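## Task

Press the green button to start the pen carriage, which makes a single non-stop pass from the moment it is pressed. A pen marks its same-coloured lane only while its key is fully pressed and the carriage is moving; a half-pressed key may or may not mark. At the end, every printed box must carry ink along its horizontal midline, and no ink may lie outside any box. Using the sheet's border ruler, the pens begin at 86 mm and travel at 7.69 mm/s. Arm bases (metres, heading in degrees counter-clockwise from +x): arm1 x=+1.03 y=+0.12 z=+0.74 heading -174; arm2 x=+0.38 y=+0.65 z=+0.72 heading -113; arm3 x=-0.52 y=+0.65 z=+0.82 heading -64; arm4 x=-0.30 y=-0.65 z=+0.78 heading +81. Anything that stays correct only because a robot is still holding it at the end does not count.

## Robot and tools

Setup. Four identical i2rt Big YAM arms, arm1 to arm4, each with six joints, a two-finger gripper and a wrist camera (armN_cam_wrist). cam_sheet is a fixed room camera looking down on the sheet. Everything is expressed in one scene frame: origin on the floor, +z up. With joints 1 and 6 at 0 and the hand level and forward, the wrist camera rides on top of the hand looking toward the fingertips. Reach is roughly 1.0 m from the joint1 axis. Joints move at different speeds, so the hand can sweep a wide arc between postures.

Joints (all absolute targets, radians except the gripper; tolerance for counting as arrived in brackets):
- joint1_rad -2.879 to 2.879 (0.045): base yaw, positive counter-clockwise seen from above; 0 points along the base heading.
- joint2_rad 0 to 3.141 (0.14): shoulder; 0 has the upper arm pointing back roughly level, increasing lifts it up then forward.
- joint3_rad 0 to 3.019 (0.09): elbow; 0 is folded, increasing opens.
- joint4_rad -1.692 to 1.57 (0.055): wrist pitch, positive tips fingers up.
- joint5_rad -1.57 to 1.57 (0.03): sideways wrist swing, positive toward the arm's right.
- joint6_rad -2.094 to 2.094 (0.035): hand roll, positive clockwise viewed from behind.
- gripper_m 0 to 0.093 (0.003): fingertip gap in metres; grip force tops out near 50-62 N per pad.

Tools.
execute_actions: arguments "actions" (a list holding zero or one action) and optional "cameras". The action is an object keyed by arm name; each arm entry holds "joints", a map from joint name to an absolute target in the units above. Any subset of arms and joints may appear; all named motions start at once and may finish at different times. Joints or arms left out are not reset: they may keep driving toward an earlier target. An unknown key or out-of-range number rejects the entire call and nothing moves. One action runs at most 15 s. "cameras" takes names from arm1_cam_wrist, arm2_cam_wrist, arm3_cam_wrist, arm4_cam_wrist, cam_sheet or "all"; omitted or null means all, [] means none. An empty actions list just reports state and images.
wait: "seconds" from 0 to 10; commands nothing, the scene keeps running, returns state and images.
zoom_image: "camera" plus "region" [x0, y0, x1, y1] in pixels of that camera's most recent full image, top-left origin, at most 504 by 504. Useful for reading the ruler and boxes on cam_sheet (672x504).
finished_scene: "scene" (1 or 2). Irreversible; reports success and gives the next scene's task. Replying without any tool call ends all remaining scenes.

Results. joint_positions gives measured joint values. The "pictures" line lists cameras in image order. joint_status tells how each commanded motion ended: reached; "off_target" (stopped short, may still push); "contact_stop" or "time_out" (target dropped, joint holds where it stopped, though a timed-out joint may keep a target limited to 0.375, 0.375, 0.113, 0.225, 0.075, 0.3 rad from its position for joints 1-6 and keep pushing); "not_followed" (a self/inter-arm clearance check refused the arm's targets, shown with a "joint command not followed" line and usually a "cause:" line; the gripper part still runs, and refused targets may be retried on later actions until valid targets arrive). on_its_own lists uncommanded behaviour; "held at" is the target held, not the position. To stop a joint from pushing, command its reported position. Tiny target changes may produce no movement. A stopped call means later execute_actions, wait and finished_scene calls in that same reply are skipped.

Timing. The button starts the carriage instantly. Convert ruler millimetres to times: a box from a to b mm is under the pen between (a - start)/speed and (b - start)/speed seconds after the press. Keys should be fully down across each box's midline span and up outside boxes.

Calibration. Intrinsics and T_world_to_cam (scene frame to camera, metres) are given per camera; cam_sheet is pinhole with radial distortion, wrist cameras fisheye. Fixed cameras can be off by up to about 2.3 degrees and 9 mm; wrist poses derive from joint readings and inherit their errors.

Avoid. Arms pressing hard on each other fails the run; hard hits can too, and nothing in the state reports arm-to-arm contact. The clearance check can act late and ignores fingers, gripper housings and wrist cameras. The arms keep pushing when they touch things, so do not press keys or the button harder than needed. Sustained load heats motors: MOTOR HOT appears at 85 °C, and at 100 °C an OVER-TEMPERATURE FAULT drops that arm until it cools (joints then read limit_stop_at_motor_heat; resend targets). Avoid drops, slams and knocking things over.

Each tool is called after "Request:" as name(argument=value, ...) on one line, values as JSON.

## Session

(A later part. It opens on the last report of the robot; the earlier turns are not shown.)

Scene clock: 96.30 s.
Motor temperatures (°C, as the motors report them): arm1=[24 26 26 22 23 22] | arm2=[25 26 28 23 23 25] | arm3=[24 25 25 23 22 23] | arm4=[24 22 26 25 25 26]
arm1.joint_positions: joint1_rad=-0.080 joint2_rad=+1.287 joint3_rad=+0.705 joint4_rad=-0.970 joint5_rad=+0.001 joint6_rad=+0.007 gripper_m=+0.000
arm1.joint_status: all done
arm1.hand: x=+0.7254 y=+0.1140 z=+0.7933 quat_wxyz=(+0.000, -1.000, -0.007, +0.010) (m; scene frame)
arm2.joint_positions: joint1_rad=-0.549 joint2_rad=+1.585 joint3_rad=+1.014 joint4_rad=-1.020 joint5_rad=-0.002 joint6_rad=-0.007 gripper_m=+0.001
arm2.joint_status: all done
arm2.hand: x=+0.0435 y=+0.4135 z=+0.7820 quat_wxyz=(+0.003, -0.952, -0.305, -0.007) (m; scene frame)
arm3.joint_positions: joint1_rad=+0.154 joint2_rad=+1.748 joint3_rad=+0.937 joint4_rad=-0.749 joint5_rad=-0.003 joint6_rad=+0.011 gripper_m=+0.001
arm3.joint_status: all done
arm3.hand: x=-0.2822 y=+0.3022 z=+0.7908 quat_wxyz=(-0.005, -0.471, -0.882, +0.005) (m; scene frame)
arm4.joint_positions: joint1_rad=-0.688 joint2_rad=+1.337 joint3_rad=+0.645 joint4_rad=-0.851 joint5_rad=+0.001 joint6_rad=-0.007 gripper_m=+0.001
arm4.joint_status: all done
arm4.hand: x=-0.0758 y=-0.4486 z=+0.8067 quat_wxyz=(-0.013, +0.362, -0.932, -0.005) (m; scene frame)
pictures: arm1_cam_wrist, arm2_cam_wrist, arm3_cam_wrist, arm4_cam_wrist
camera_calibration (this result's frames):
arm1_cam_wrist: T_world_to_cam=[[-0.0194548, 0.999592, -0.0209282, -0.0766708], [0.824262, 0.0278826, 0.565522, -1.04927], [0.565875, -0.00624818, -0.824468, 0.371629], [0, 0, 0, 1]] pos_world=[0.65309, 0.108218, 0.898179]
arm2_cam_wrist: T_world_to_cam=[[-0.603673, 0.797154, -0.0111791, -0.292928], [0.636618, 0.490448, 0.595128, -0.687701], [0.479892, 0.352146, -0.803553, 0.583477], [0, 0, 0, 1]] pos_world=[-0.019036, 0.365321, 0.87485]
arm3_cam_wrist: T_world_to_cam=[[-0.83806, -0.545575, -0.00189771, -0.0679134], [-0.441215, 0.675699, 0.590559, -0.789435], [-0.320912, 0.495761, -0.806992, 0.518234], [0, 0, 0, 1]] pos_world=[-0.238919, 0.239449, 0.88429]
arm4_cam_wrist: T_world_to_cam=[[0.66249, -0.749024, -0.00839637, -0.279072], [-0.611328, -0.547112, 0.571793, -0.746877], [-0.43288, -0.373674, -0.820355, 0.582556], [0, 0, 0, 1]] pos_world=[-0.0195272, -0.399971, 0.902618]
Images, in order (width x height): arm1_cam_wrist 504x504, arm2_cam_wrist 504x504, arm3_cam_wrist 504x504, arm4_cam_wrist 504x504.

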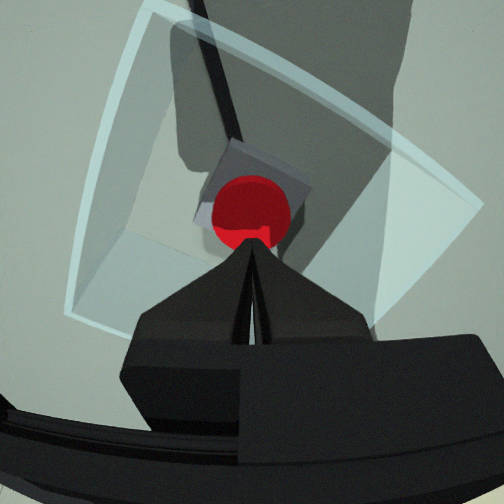

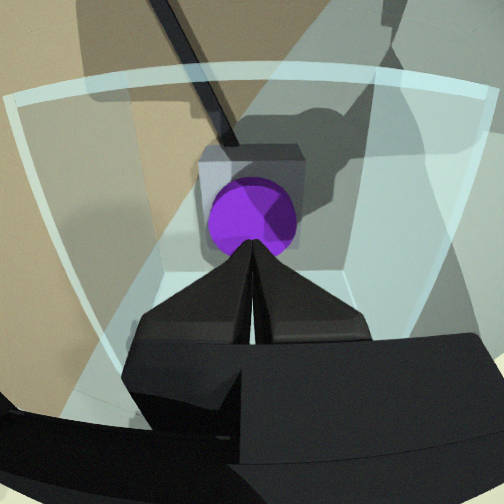

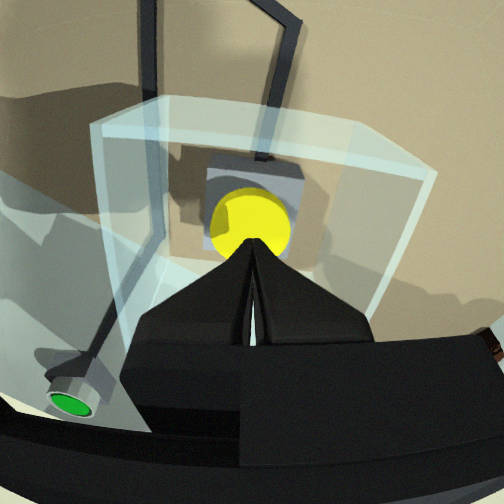

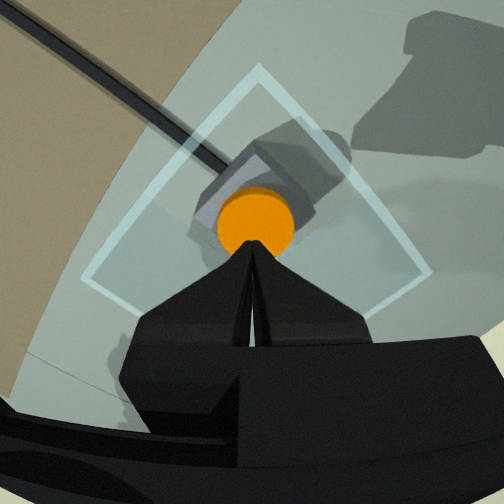

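Request:
execute_actions(actions=[{"arm3":{"joints":{"joint2_rad":1.5,"joint4_rad":-0.9}},"arm2":{"joints":{"joint2_rad":1.55}}}], cameras=[])

Request:
execute_actions(actions=[{"arm3":{"joints":{"joint1_rad":0.88,"joint2_rad":1.28,"joint3_rad":0.665,"joint4_rad":-0.932}}}], cameras=["arm3_cam_wrist","cam_sheet"])

Request:
zoom_image(camera="cam_sheet", region=[200, 115, 310, 245])

Request:
zoom_image(camera="cam_sheet", region=[340, 180, 510, 350])

Scene clock: 103.20 s.
Motor temperatures (°C, as the motors report them): arm1=[24 26 26 22 23 22] | arm2=[25 26 28 23 23 25] | arm3=[24 26 25 23 22 23] | arm4=[24 22 26 25 25 26]
arm1.joint_positions: joint1_rad=-0.080 joint2_rad=+1.287 joint3_rad=+0.705 joint4_rad=-0.970 joint5_rad=+0.001 joint6_rad=+0.007 gripper_m=+0.000
arm1.joint_status: not commanded
arm1.hand: x=+0.7254 y=+0.1140 z=+0.7933 quat_wxyz=(+0.000, -1.000, -0.007, +0.010) (m; scene frame)
arm2.joint_positions: joint1_rad=-0.549 joint2_rad=+1.569 joint3_rad=+1.014 joint4_rad=-1.020 joint5_rad=-0.002 joint6_rad=-0.007 gripper_m=+0.001
arm2.joint_status: all done
arm2.hand: x=+0.0426 y=+0.4128 z=+0.7886 quat_wxyz=(+0.000, -0.952, -0.305, +0.001) (m; scene frame)
arm3.joint_positions: joint1_rad=+0.154 joint2_rad=+1.480 joint3_rad=+0.937 joint4_rad=-0.890 joint5_rad=-0.003 joint6_rad=+0.011 gripper_m=+0.001
arm3.joint_status: all done
arm3.hand: x=-0.2847 y=+0.3073 z=+0.8951 quat_wxyz=(-0.061, -0.470, -0.880, +0.035) (m; scene frame)
arm4.joint_positions: joint1_rad=-0.688 joint2_rad=+1.337 joint3_rad=+0.645 joint4_rad=-0.851 joint5_rad=+0.001 joint6_rad=-0.007 gripper_m=+0.001
arm4.joint_status: not commanded
arm4.hand: x=-0.0758 y=-0.4486 z=+0.8067 quat_wxyz=(-0.013, +0.362, -0.932, -0.005) (m; scene frame)
pictures: none
No camera images: the call's "cameras" was empty. Leave "cameras" out to get every camera's image.

Scene clock: 104.50 s.
Motor temperatures (°C, as the motors report them): arm1=[24 26 26 22 23 22] | arm2=[25 26 28 23 23 25] | arm3=[24 26 25 23 22 23] | arm4=[24 22 26 25 25 26]
arm1.joint_positions: joint1_rad=-0.080 joint2_rad=+1.287 joint3_rad=+0.705 joint4_rad=-0.970 joint5_rad=+0.001 joint6_rad=+0.007 gripper_m=+0.000
arm1.joint_status: not commanded
arm1.hand: x=+0.7254 y=+0.1140 z=+0.7933 quat_wxyz=(+0.000, -1.000, -0.007, +0.010) (m; scene frame)
arm2.joint_positions: joint1_rad=-0.549 joint2_rad=+1.569 joint3_rad=+1.014 joint4_rad=-1.020 joint5_rad=-0.002 joint6_rad=-0.007 gripper_m=+0.001
arm2.joint_status: not commanded
arm2.hand: x=+0.0426 y=+0.4128 z=+0.7886 quat_wxyz=(+0.000, -0.952, -0.305, +0.001) (m; scene frame)
arm3.joint_positions: joint1_rad=+0.878 joint2_rad=+1.278 joint3_rad=+0.670 joint4_rad=-0.924 joint5_rad=-0.001 joint6_rad=+0.010 gripper_m=+0.001
arm3.joint_status: all done
arm3.hand: x=-0.2282 y=+0.5768 z=+0.8690 quat_wxyz=(-0.017, -0.128, -0.992, +0.005) (m; scene frame)
arm4.joint_positions: joint1_rad=-0.688 joint2_rad=+1.337 joint3_rad=+0.645 joint4_rad=-0.851 joint5_rad=+0.001 joint6_rad=-0.007 gripper_m=+0.001
arm4.joint_status: not commanded
arm4.hand: x=-0.0758 y=-0.4486 z=+0.8067 quat_wxyz=(-0.013, +0.362, -0.932, -0.005) (m; scene frame)
pictures: arm3_cam_wrist, cam_sheet
camera_calibration (this result's frames):
arm3_cam_wrist: T_world_to_cam=[[-0.265163, -0.964203, -0.000446667, 0.498182], [-0.790413, 0.217104, 0.572812, -0.797147], [-0.55221, 0.152242, -0.819687, 0.618938], [0, 0, 0, 1]] pos_world=[-0.156192, 0.559184, 0.964173]
Images, in order (width x height): arm3_cam_wrist 504x504, cam_sheet 672x504.

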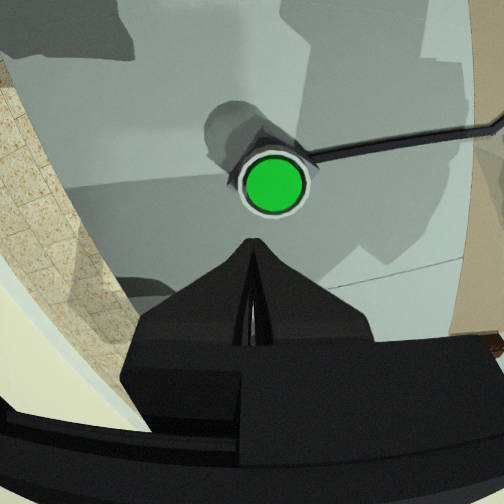

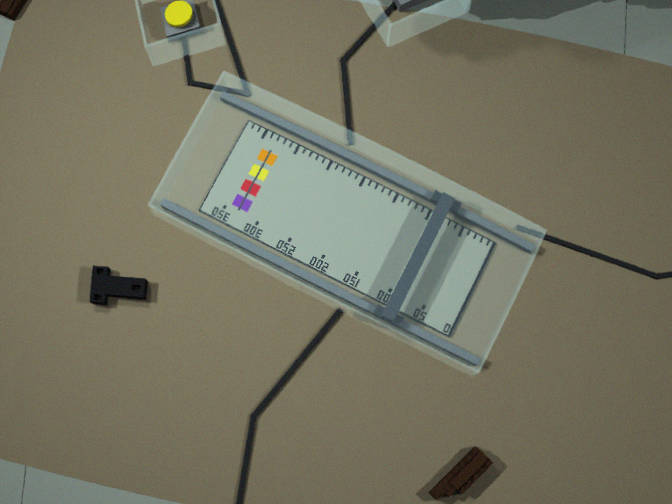

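Region (200, 115, 310, 245) of cam_sheet's 672x504 image, scaled by 3.877, with more detail than that image has; it fills the left 426 columns of this view, and the rest is white.

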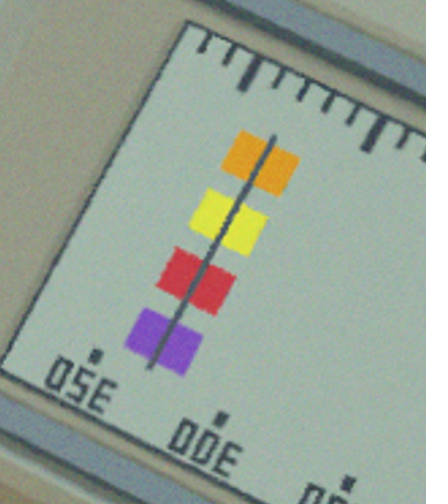

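Region (340, 180, 510, 350) of cam_sheet's 672x504 image, scaled by 2.965, with more detail than that image has.

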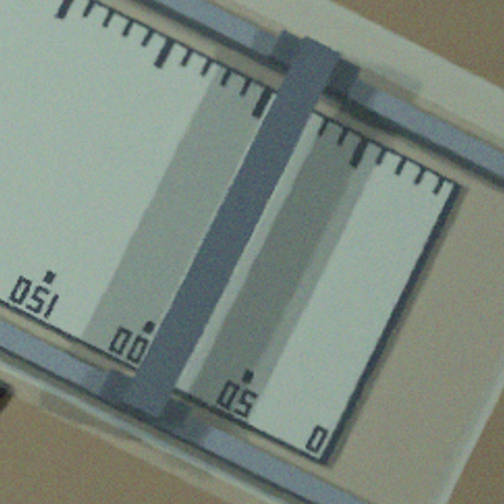

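Request:
execute_actions(actions=[{"arm3":{"joints":{"joint1_rad":0.83,"joint2_rad":1.445,"joint3_rad":0.6,"joint4_rad":-0.69}}}], cameras=["arm3_cam_wrist"])

Scene clock: 114.17 s.
Motor temperatures (°C, as the motors report them): arm1=[24 26 26 22 23 22] | arm2=[25 26 29 23 23 25] | arm3=[24 25 25 23 22 23] | arm4=[24 22 26 25 25 26]
arm1.joint_positions: joint1_rad=-0.080 joint2_rad=+1.287 joint3_rad=+0.705 joint4_rad=-0.970 joint5_rad=+0.001 joint6_rad=+0.007 gripper_m=+0.000
arm1.joint_status: not commanded
arm1.hand: x=+0.7254 y=+0.1140 z=+0.7933 quat_wxyz=(+0.000, -1.000, -0.007, +0.010) (m; scene frame)
arm2.joint_positions: joint1_rad=-0.549 joint2_rad=+1.569 joint3_rad=+1.014 joint4_rad=-1.020 joint5_rad=-0.002 joint6_rad=-0.007 gripper_m=+0.001
arm2.joint_status: not commanded
arm2.hand: x=+0.0426 y=+0.4128 z=+0.7886 quat_wxyz=(+0.000, -0.952, -0.305, +0.001) (m; scene frame)
arm3.joint_positions: joint1_rad=+0.834 joint2_rad=+1.448 joint3_rad=+0.600 joint4_rad=-0.702 joint5_rad=-0.001 joint6_rad=+0.010 gripper_m=+0.001
arm3.joint_status: all done
arm3.hand: x=-0.2322 y=+0.5634 z=+0.8026 quat_wxyz=(-0.008, -0.150, -0.989, +0.005) (m; scene frame)
arm4.joint_positions: joint1_rad=-0.688 joint2_rad=+1.337 joint3_rad=+0.645 joint4_rad=-0.851 joint5_rad=+0.001 joint6_rad=-0.007 gripper_m=+0.001
arm4.joint_status: not commanded
arm4.hand: x=-0.0758 y=-0.4486 z=+0.8067 quat_wxyz=(-0.013, +0.362, -0.932, -0.005) (m; scene frame)
pictures: arm3_cam_wrist
camera_calibration (this result's frames):
arm3_cam_wrist: T_world_to_cam=[[-0.308053, -0.951369, 0.0000730439, 0.466625], [-0.769896, 0.249337, 0.587445, -0.784468], [-0.558895, 0.180908, -0.809264, 0.538257], [0, 0, 0, 1]] pos_world=[-0.159384, 0.542155, 0.89639]
Images, in order (width x height): arm3_cam_wrist 504x504.

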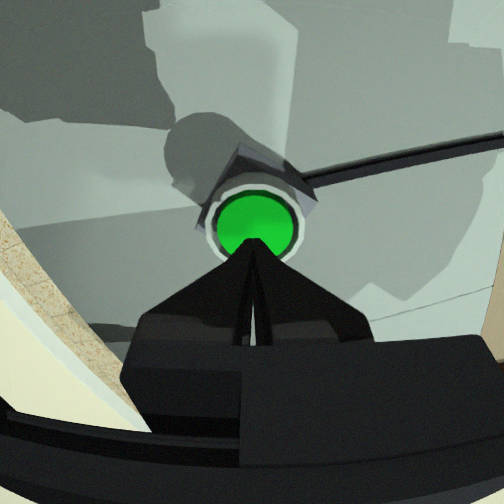

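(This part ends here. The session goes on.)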